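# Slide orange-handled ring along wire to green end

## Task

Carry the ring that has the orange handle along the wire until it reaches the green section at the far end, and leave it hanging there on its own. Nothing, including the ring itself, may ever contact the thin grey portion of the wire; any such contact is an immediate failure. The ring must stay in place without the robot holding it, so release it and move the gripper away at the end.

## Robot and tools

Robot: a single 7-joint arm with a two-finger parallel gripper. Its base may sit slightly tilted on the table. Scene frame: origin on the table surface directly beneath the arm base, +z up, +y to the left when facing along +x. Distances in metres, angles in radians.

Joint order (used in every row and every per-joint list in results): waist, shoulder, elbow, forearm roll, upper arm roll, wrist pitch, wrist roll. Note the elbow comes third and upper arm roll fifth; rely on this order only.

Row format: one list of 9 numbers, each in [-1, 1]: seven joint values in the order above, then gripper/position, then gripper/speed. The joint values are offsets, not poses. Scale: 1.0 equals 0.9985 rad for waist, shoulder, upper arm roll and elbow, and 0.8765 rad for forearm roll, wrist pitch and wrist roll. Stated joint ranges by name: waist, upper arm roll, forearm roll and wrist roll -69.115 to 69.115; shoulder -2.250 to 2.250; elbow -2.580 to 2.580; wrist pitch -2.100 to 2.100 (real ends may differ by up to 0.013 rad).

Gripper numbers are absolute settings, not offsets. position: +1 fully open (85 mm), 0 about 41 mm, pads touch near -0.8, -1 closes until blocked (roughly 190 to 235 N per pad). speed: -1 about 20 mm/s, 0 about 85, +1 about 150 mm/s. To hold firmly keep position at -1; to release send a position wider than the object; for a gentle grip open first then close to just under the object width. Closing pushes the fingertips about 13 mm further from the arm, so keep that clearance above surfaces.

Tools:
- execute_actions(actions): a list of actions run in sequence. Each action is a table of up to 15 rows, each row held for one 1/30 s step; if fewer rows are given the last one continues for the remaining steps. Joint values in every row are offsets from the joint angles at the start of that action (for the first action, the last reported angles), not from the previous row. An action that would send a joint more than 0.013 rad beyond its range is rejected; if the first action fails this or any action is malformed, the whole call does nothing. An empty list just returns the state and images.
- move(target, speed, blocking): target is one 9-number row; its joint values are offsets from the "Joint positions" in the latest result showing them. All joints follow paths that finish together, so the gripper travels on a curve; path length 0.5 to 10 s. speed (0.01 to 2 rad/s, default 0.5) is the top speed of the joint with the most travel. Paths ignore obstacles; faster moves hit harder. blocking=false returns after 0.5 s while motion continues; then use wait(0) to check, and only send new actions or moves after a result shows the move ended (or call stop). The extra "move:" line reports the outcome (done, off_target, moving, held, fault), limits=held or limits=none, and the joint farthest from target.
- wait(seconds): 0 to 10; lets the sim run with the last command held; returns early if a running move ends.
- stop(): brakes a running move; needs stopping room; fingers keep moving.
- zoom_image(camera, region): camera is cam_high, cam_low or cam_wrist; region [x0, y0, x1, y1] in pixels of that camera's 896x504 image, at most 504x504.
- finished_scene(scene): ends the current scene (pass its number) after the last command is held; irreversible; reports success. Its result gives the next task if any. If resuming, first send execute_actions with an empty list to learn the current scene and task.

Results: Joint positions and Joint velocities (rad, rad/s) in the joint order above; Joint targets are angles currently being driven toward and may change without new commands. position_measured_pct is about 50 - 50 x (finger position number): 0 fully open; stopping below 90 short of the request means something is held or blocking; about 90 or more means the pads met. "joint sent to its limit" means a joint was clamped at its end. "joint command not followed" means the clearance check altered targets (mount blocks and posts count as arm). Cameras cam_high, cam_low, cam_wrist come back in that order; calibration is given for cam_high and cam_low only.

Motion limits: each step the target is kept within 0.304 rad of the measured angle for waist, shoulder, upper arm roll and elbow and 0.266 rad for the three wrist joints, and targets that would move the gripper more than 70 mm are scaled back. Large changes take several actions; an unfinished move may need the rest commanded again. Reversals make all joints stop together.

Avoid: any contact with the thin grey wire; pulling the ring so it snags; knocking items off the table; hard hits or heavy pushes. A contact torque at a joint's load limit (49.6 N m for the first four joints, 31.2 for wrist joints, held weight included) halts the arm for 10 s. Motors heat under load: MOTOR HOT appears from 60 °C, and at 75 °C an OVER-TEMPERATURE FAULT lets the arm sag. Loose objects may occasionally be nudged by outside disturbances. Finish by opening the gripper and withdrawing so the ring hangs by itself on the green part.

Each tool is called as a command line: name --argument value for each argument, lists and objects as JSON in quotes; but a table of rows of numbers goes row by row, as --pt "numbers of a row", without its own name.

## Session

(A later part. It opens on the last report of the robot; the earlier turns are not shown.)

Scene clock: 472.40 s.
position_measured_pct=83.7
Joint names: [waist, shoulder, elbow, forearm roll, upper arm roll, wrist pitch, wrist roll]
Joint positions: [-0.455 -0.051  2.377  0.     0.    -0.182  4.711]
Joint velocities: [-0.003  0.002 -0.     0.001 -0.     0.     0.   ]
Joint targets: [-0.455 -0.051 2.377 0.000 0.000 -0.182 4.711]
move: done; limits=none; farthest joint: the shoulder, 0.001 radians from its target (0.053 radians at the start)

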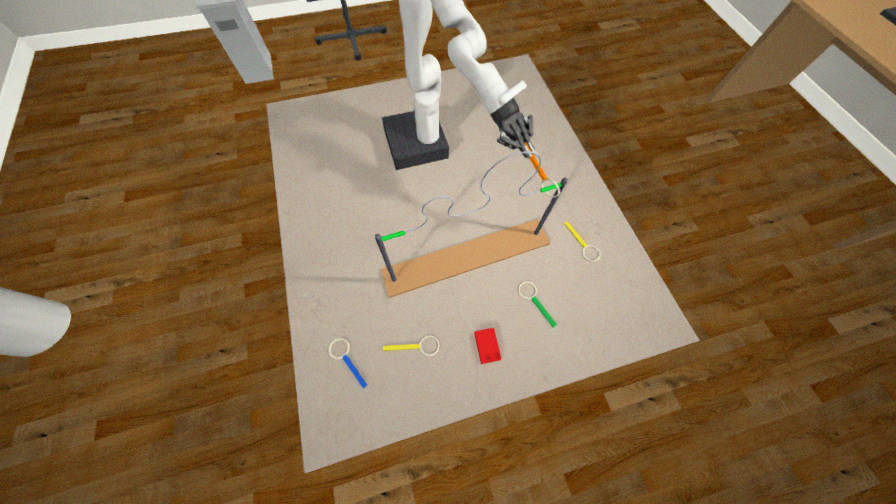

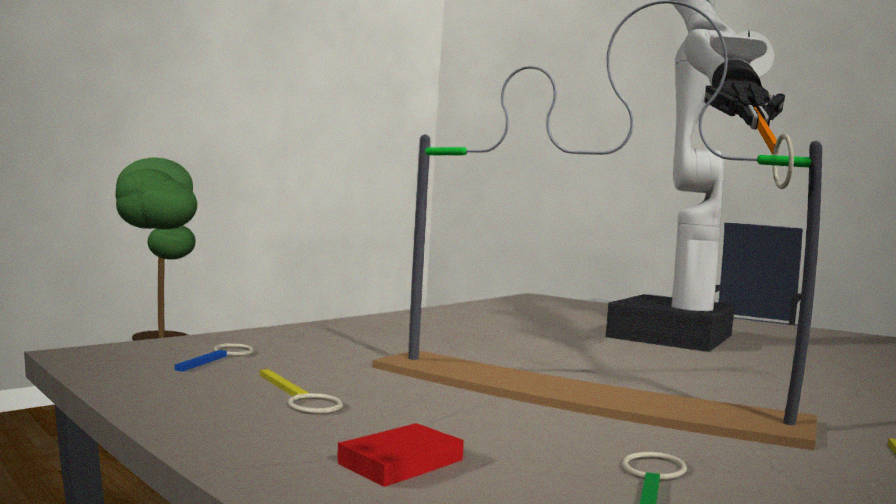

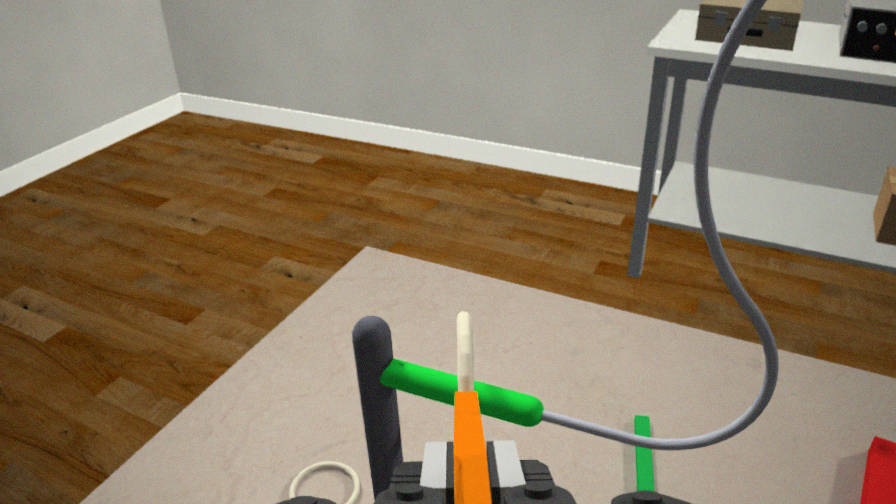

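execute_actions --actions '[[[0,0,0,0,0,0.035,0,-0.8,-1]],[[0,0,0,0,0,0,0,-0.655,-1]]]'

Scene clock: 488.33 s.
position_measured_pct=82.5
Joint names: [waist, shoulder, elbow, forearm roll, upper arm roll, wrist pitch, wrist roll]
Joint positions: [-0.455 -0.051  2.377  0.     0.    -0.151  4.711]
Joint velocities: [-0.     0.001 -0.001  0.001 -0.     0.001  0.001]
Joint targets: [-0.455 -0.051 2.377 0.000 0.000 -0.151 4.711]

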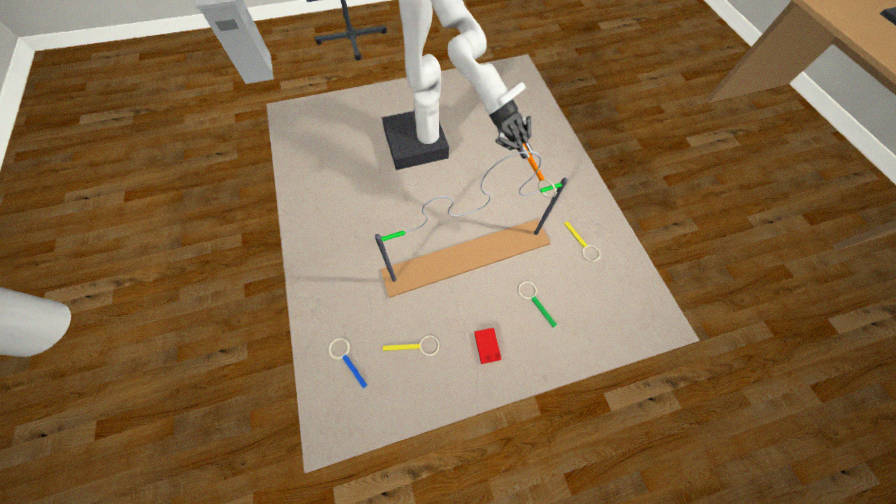

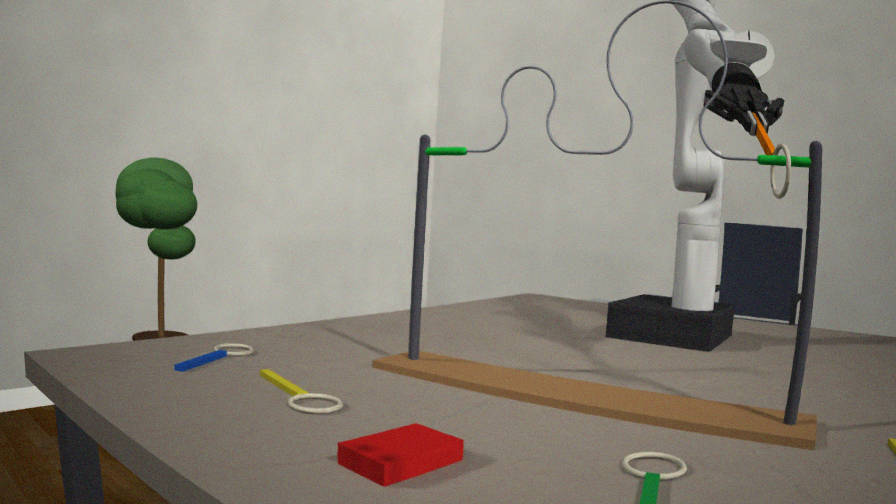

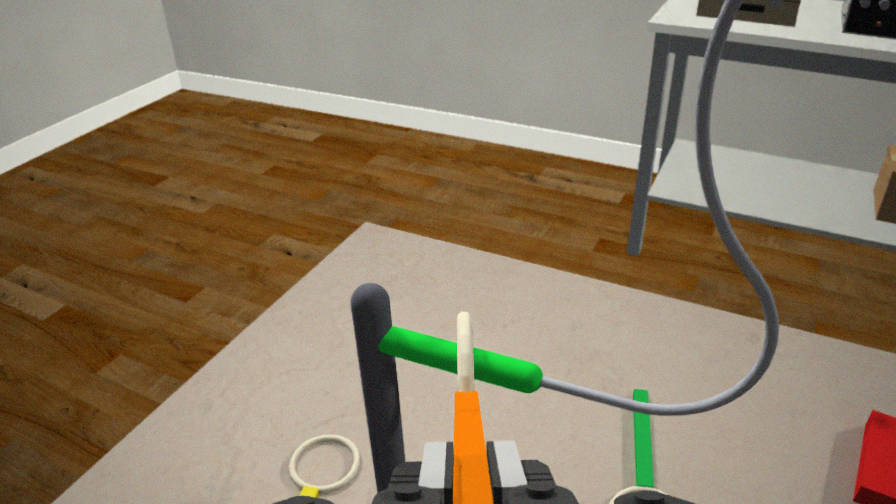

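execute_actions --actions '[]'

Scene clock: 515.77 s.
position_measured_pct=82.5
Joint names: [waist, shoulder, elbow, forearm roll, upper arm roll, wrist pitch, wrist roll]
Joint positions: [-0.455 -0.051  2.377  0.     0.    -0.151  4.711]
Joint velocities: [-0.     0.001  0.001  0.    -0.001  0.    -0.   ]
Joint targets: [-0.455 -0.051 2.377 0.000 0.000 -0.151 4.711]

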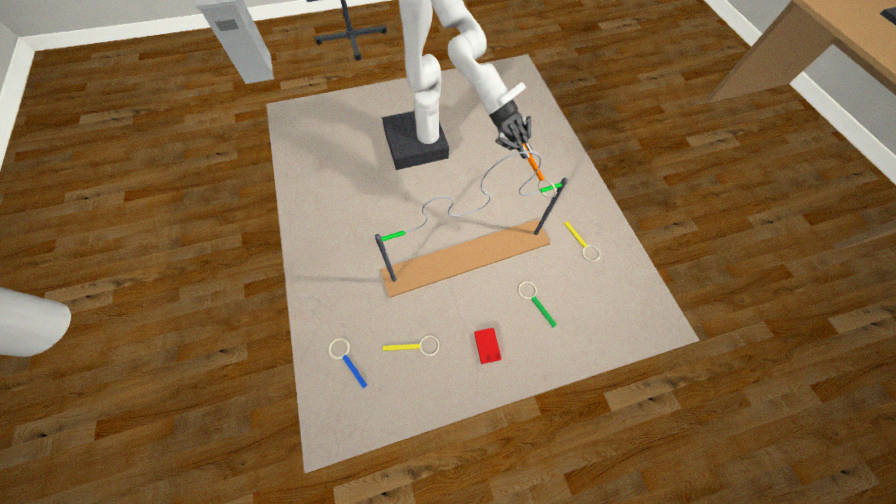

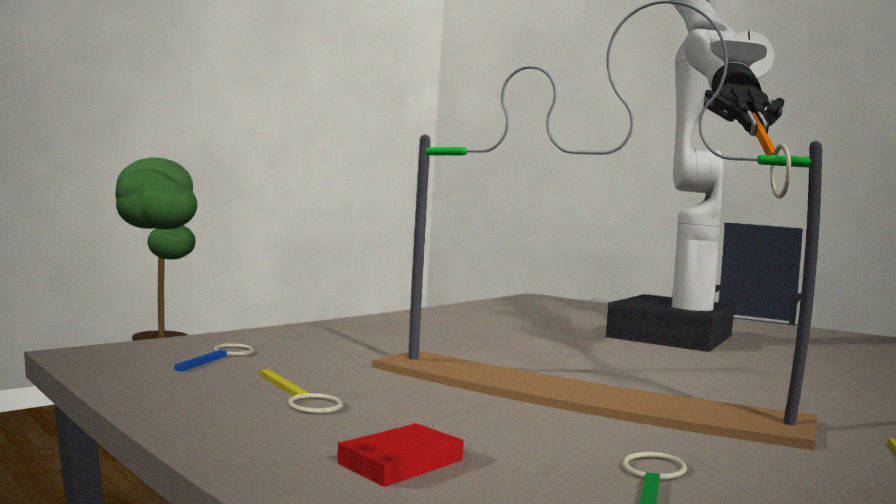

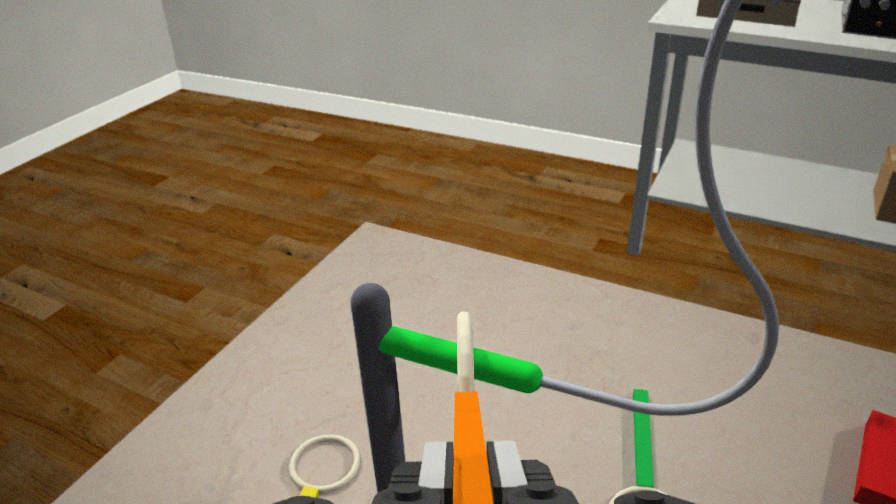

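move --target '[0,0.038,0.027,0,0,-0.007,0,-0.645,-1]' --speed 0.04

Scene clock: 520.67 s.
position_measured_pct=82.1
Joint names: [waist, shoulder, elbow, forearm roll, upper arm roll, wrist pitch, wrist roll]
Joint positions: [-0.455 -0.015  2.403  0.     0.    -0.159  4.711]
Joint velocities: [ 0.     0.004  0.001  0.     0.     0.    -0.001]
Joint targets: [-0.455 -0.013 2.404 0.000 0.000 -0.158 4.711]
move: done; limits=none; farthest joint: the shoulder, 0.002 radians from its target (0.038 radians at the start)

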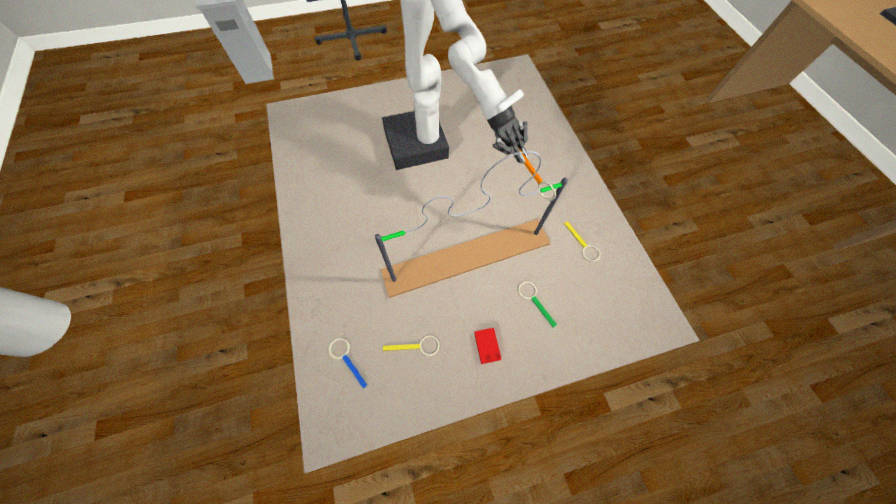

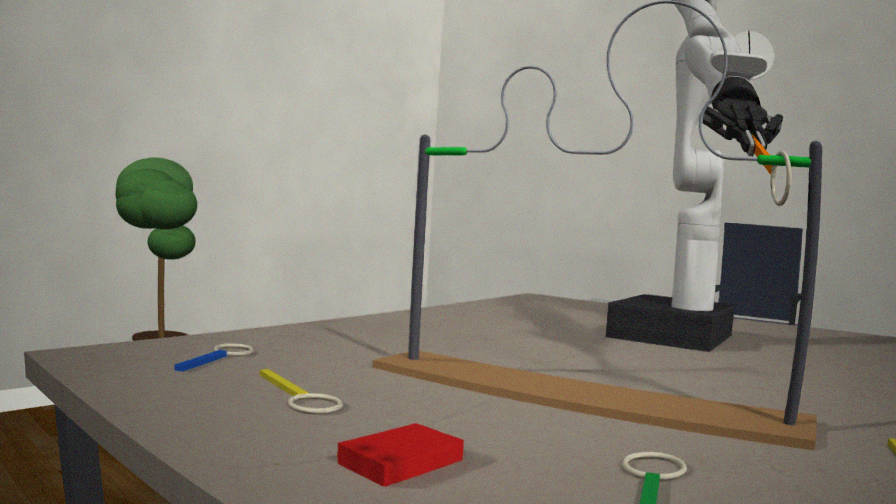

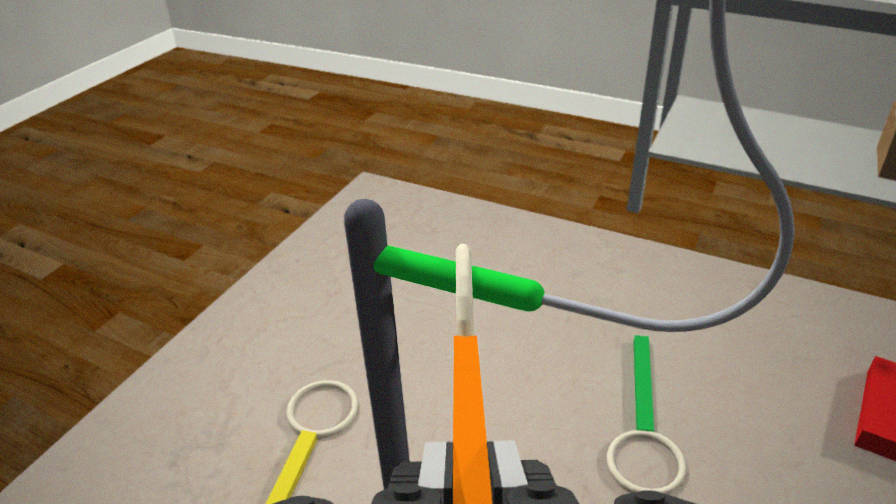

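Pivoting well.

move --target '[0,0.106,0.035,0,0,-0.075,0,-0.645,-1]' --speed 0.09

move --target '[0,0.166,0.042,0,0,-0.234,0,-0.645,-1]' --speed 0.18

Scene clock: 532.60 s.
position_measured_pct=82.1
Joint names: [waist, shoulder, elbow, forearm roll, upper arm roll, wrist pitch, wrist roll]
Joint positions: [-0.455  0.09   2.436  0.     0.    -0.226  4.711]
Joint velocities: [-0.     0.002  0.001 -0.     0.    -0.001  0.   ]
Joint targets: [-0.455 0.091 2.437 0.000 0.000 -0.225 4.711]
move: done; limits=none; farthest joint: the elbow, 0.002 radians from its target (0.035 radians at the start)

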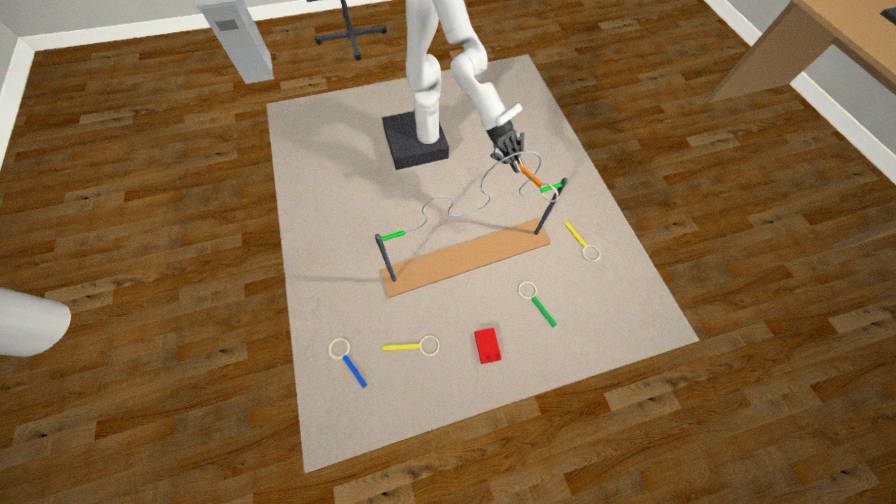

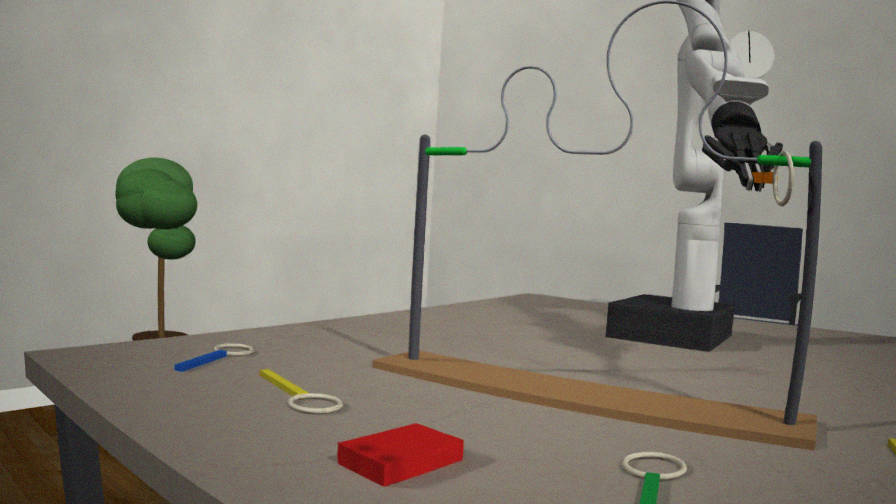

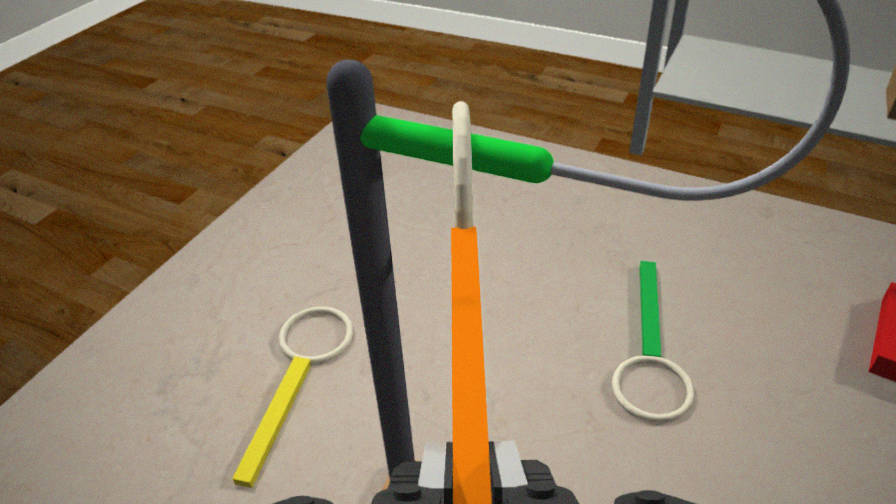

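Scene clock: 534.20 s.
position_measured_pct=82.1
Joint names: [waist, shoulder, elbow, forearm roll, upper arm roll, wrist pitch, wrist roll]
Joint positions: [-0.455  0.254  2.477  0.001  0.    -0.432  4.712]
Joint velocities: [-0.     0.002  0.001 -0.001  0.    -0.002  0.   ]
Joint targets: [-0.455 0.256 2.478 0.000 0.000 -0.432 4.711]
move: done; limits=none; farthest joint: the shoulder, 0.002 radians from its target (0.166 radians at the start)

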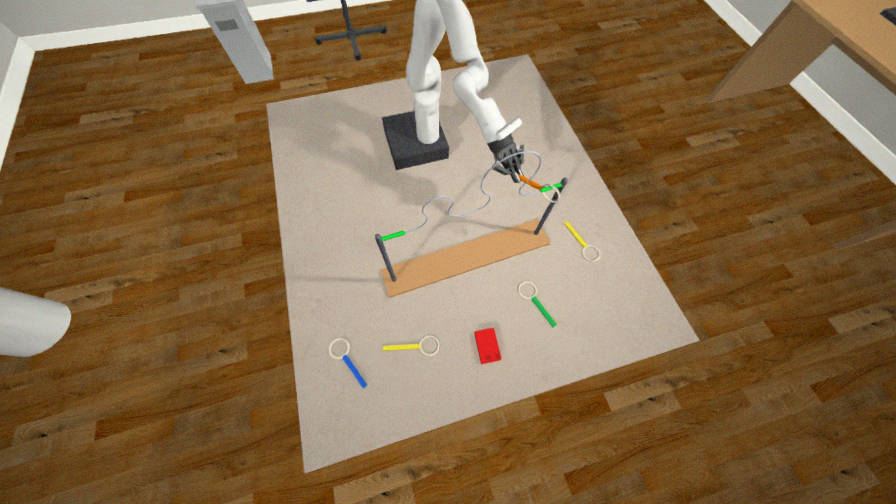

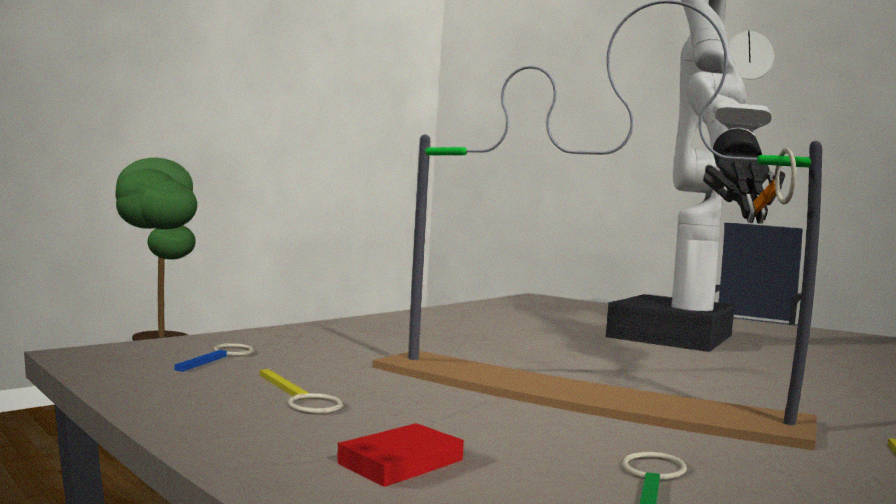

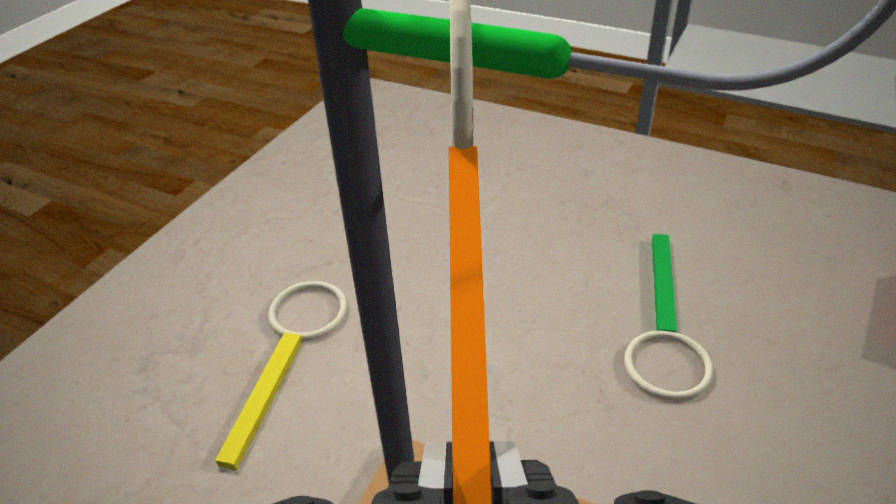

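move --target '[0,0.218,0.028,0,0,-0.355,0,-0.645,-1]' --speed 0.25

move --target '[0,0.352,0.025,0,0,-0.686,0,-0.645,-1]' --speed 0.4

Scene clock: 541.40 s.
position_measured_pct=82.1
Joint names: [waist, shoulder, elbow, forearm roll, upper arm roll, wrist pitch, wrist roll]
Joint positions: [-0.455  0.47   2.504  0.001 -0.    -0.745  4.712]
Joint velocities: [ 0.     0.005  0.    -0.001 -0.001 -0.001  0.   ]
Joint targets: [-0.455 0.472 2.505 0.001 0.000 -0.744 4.712]
move: done; limits=none; farthest joint: the shoulder, 0.001 radians from its target (0.217 radians at the start)

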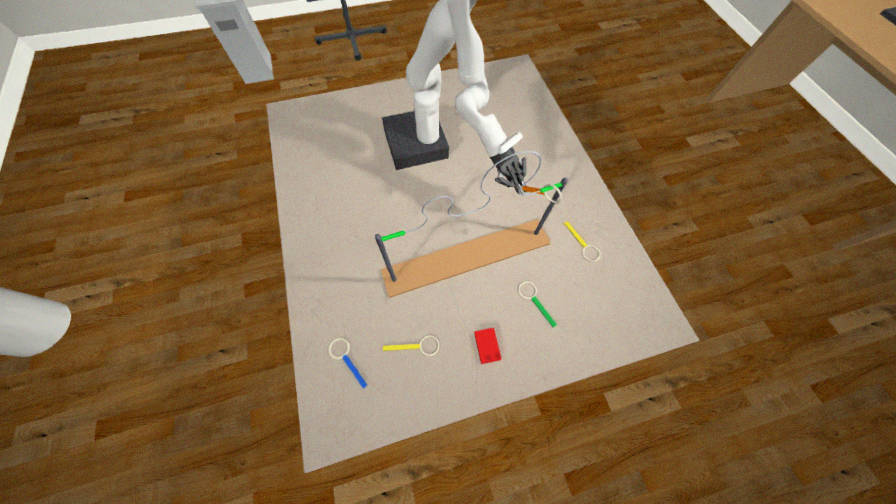

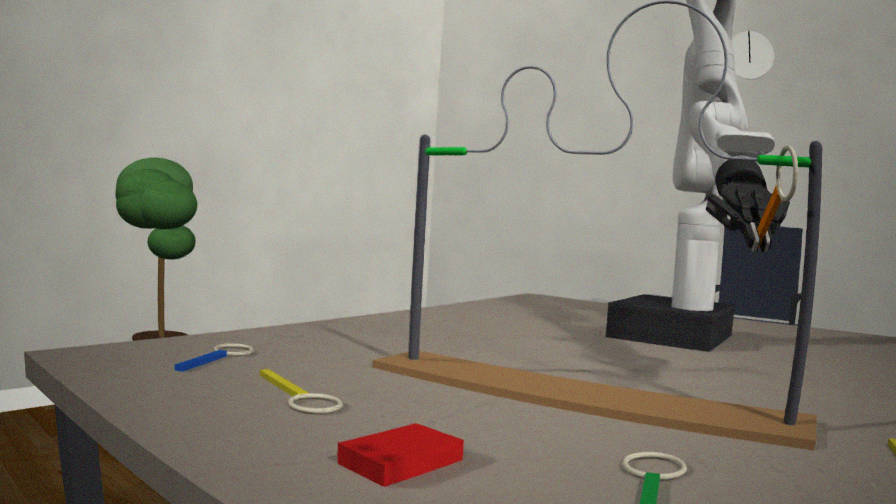

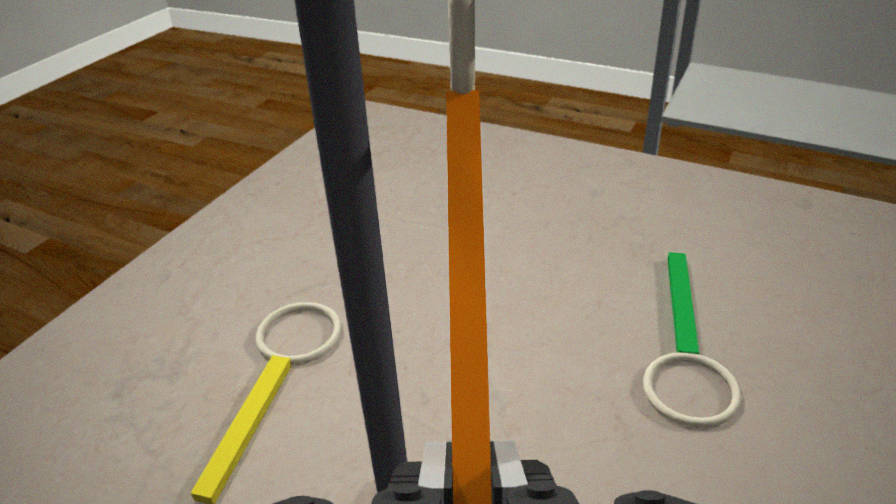

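Scene clock: 543.43 s.
position_measured_pct=82.1
Joint names: [waist, shoulder, elbow, forearm roll, upper arm roll, wrist pitch, wrist roll]
Joint positions: [-0.456  0.821  2.529  0.001 -0.    -1.346  4.712]
Joint velocities: [ 0.     0.001  0.     0.001  0.001 -0.002 -0.   ]
Joint targets: [-0.455 0.822 2.529 0.001 -0.000 -1.346 4.712]
move: done; limits=none; farthest joint: the waist, 0.001 radians from its target (0.000 radians at the start)

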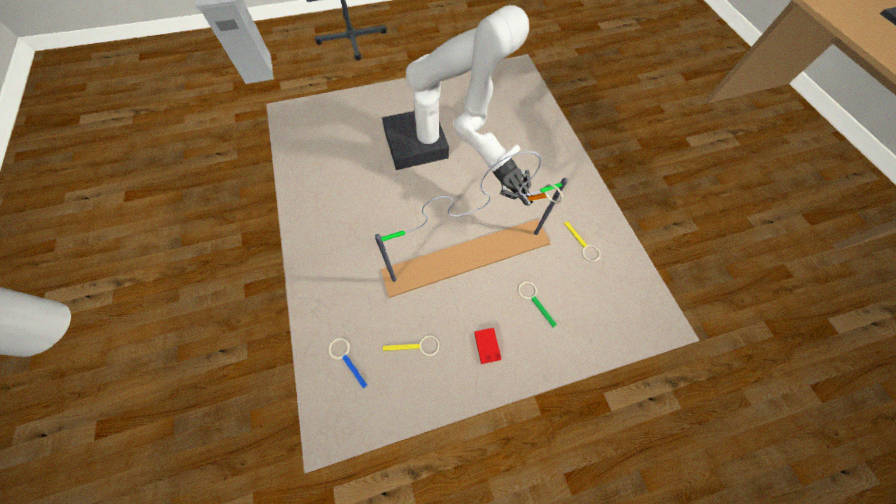

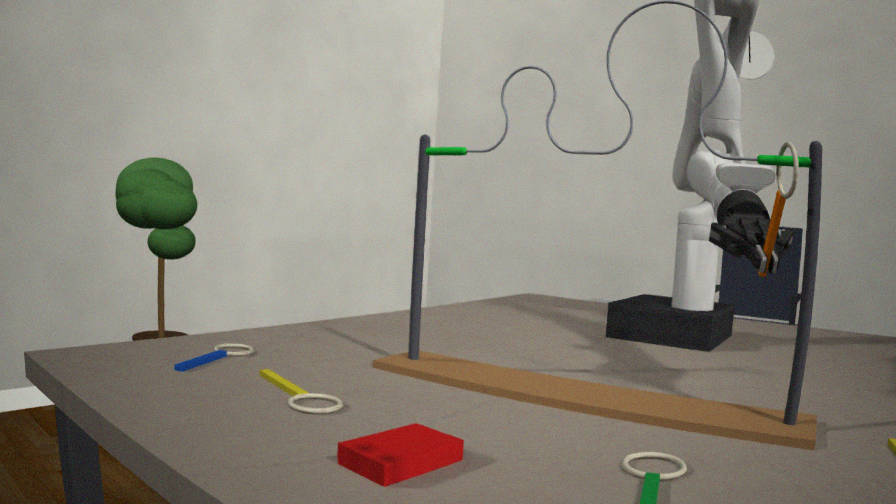

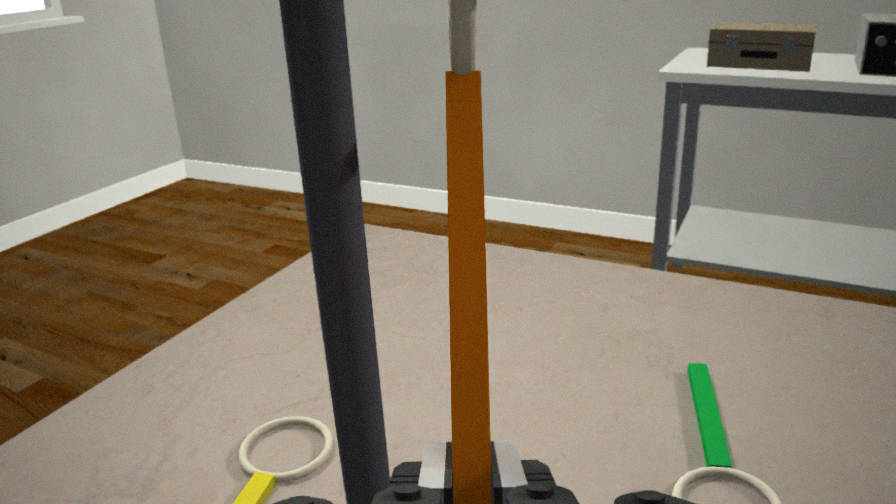

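move --target '[0,0.208,-0.118,0,0,-0.298,0,-0.645,-1]' --speed 0.22

move --target '[0,0.034,-0.072,0,0,-0.016,0,-0.645,-1]' --speed 0.09

zoom_image --camera "cam_high" --region '[470,140,610,240]'

Scene clock: 551.07 s.
position_measured_pct=82.1
Joint names: [waist, shoulder, elbow, forearm roll, upper arm roll, wrist pitch, wrist roll]
Joint positions: [-0.456  1.028  2.411  0.001 -0.001 -1.608  4.712]
Joint velocities: [ 0.     0.002 -0.001 -0.    -0.    -0.001  0.   ]
Joint targets: [-0.456 1.029 2.411 0.001 -0.000 -1.608 4.712]
move: done; limits=none; farthest joint: the shoulder, 0.001 radians from its target (0.207 radians at the start)

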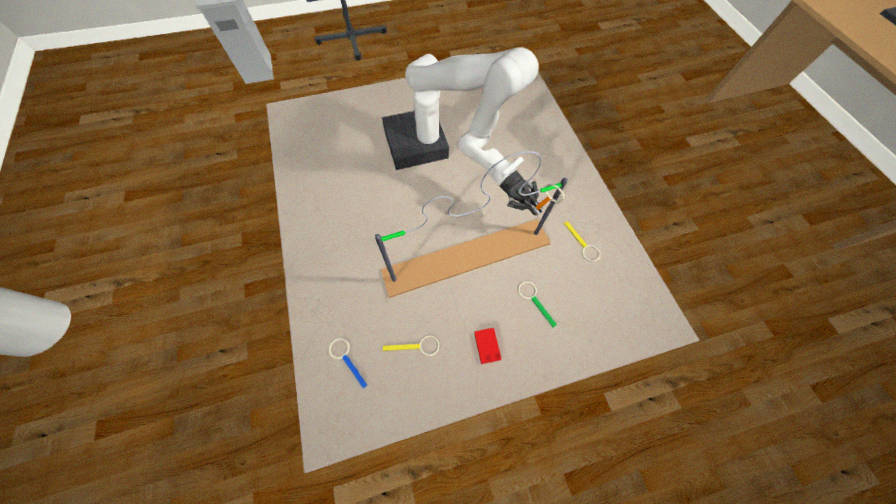

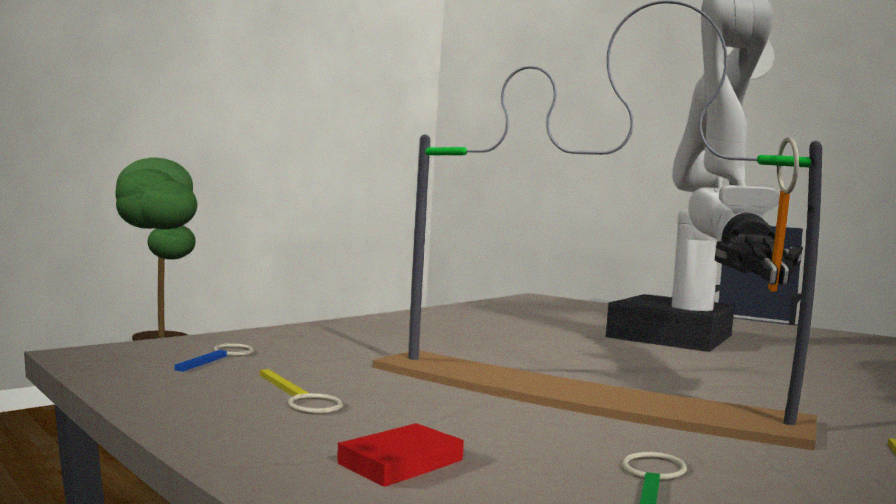

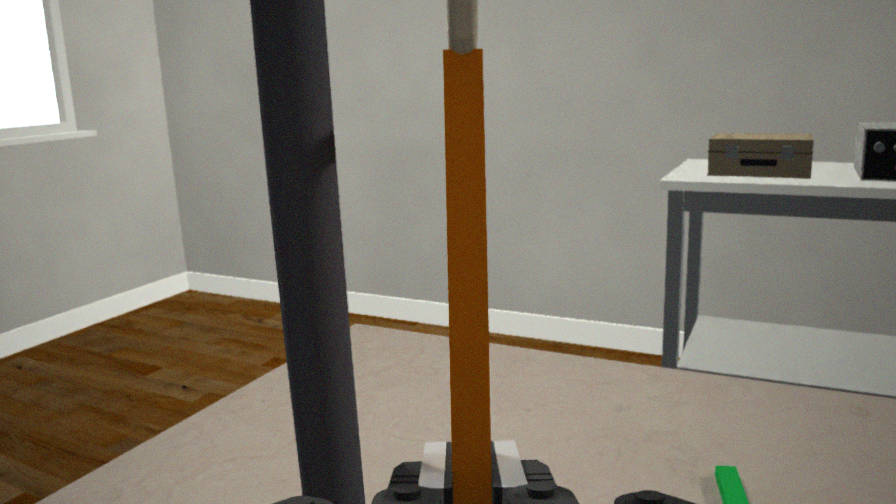

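Scene clock: 552.23 s.
position_measured_pct=82.1
Joint names: [waist, shoulder, elbow, forearm roll, upper arm roll, wrist pitch, wrist roll]
Joint positions: [-0.456  1.061  2.339  0.002 -0.001 -1.623  4.712]
Joint velocities: [-0.     0.002 -0.002 -0.001 -0.    -0.001  0.001]
Joint targets: [-0.456 1.062 2.339 0.001 -0.001 -1.622 4.712]
move: done; limits=none; farthest joint: the shoulder, 0.001 radians from its target (0.034 radians at the start)

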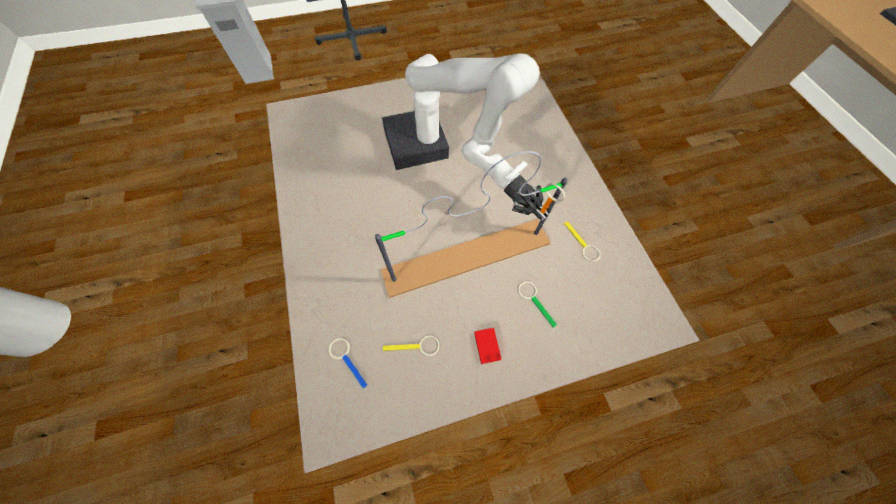

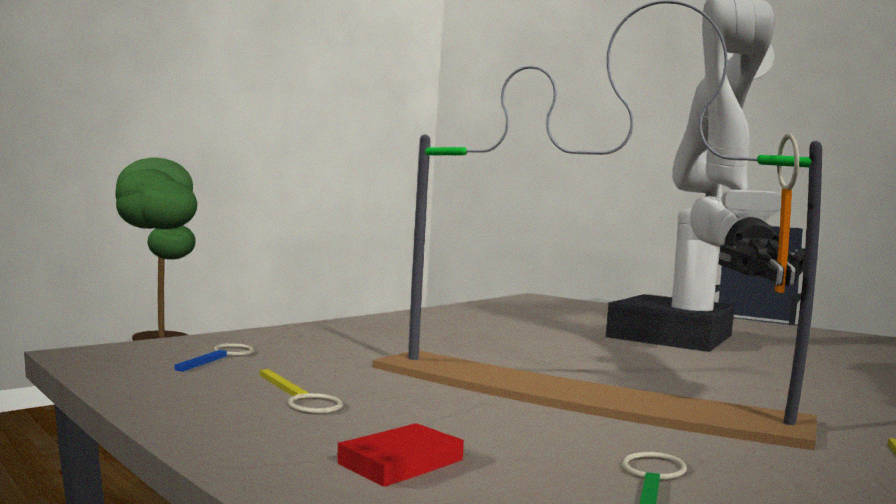

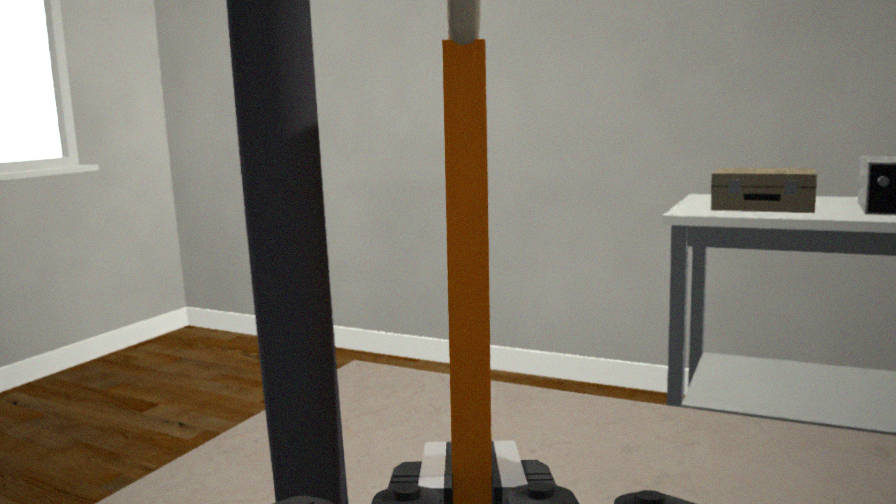

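Region (470, 140, 610, 240) of cam_high's 896x504 image, scaled by 3.600, with more detail than that image has; it fills the top 360 rows of this view, and the rest is white.

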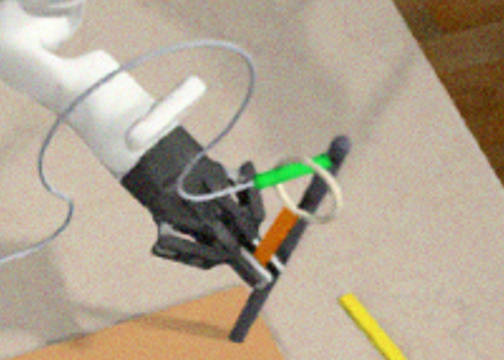

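move --target '[0,0.142,-0.006,0,0,-0.23,0,-0.645,-1]' --speed 0.18

zoom_image --camera "cam_low" --region '[690,120,860,330]'

zoom_image --camera "cam_high" --region '[500,160,600,240]'

Scene clock: 561.97 s.
position_measured_pct=82.1
Joint names: [waist, shoulder, elbow, forearm roll, upper arm roll, wrist pitch, wrist roll]
Joint positions: [-0.456  1.2    2.333  0.002 -0.001 -1.826  4.712]
Joint velocities: [-0.     0.002 -0.001  0.     0.    -0.002  0.   ]
Joint targets: [-0.456 1.203 2.333 0.002 -0.001 -1.825 4.712]
move: done; limits=none; farthest joint: the shoulder, 0.002 radians from its target (0.142 radians at the start)

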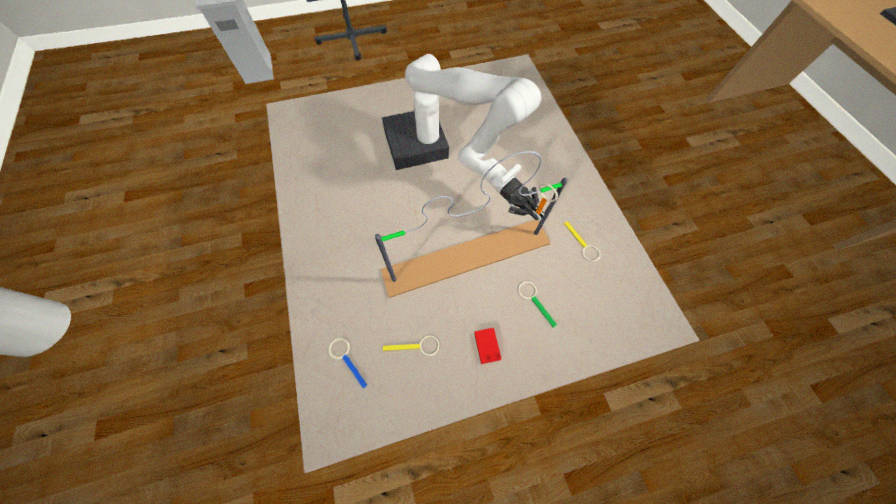

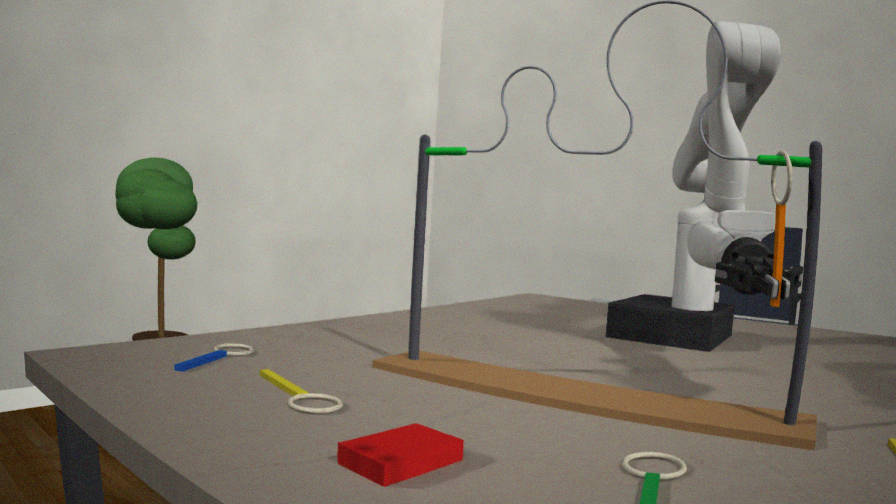

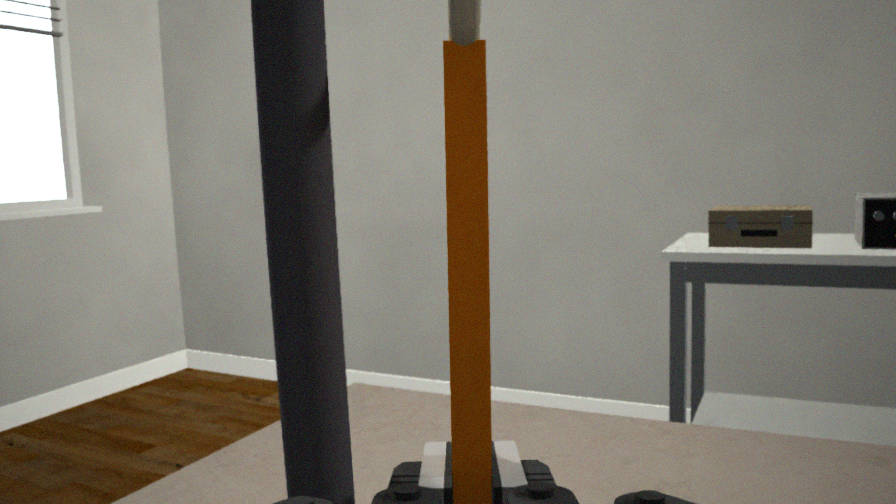

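Region (690, 120, 860, 330) of cam_low's 896x504 image, scaled by 2.400, with more detail than that image has; it fills the left 408 columns of this view, and the rest is white.

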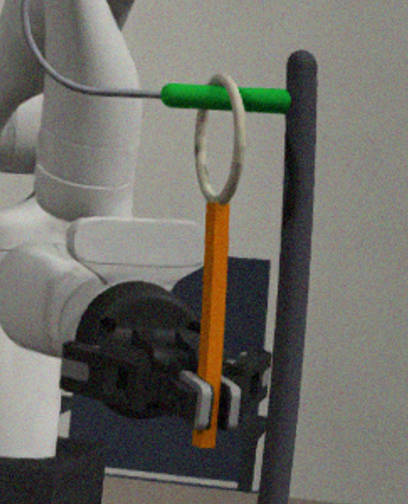

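Region (500, 160, 600, 240) of cam_high's 896x504 image, scaled by 5.040, with more detail than that image has; it fills the top 403 rows of this view, and the rest is white.

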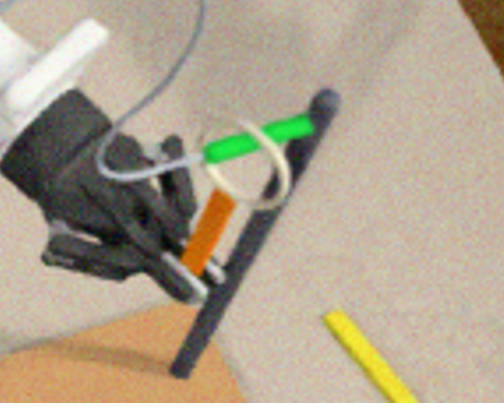

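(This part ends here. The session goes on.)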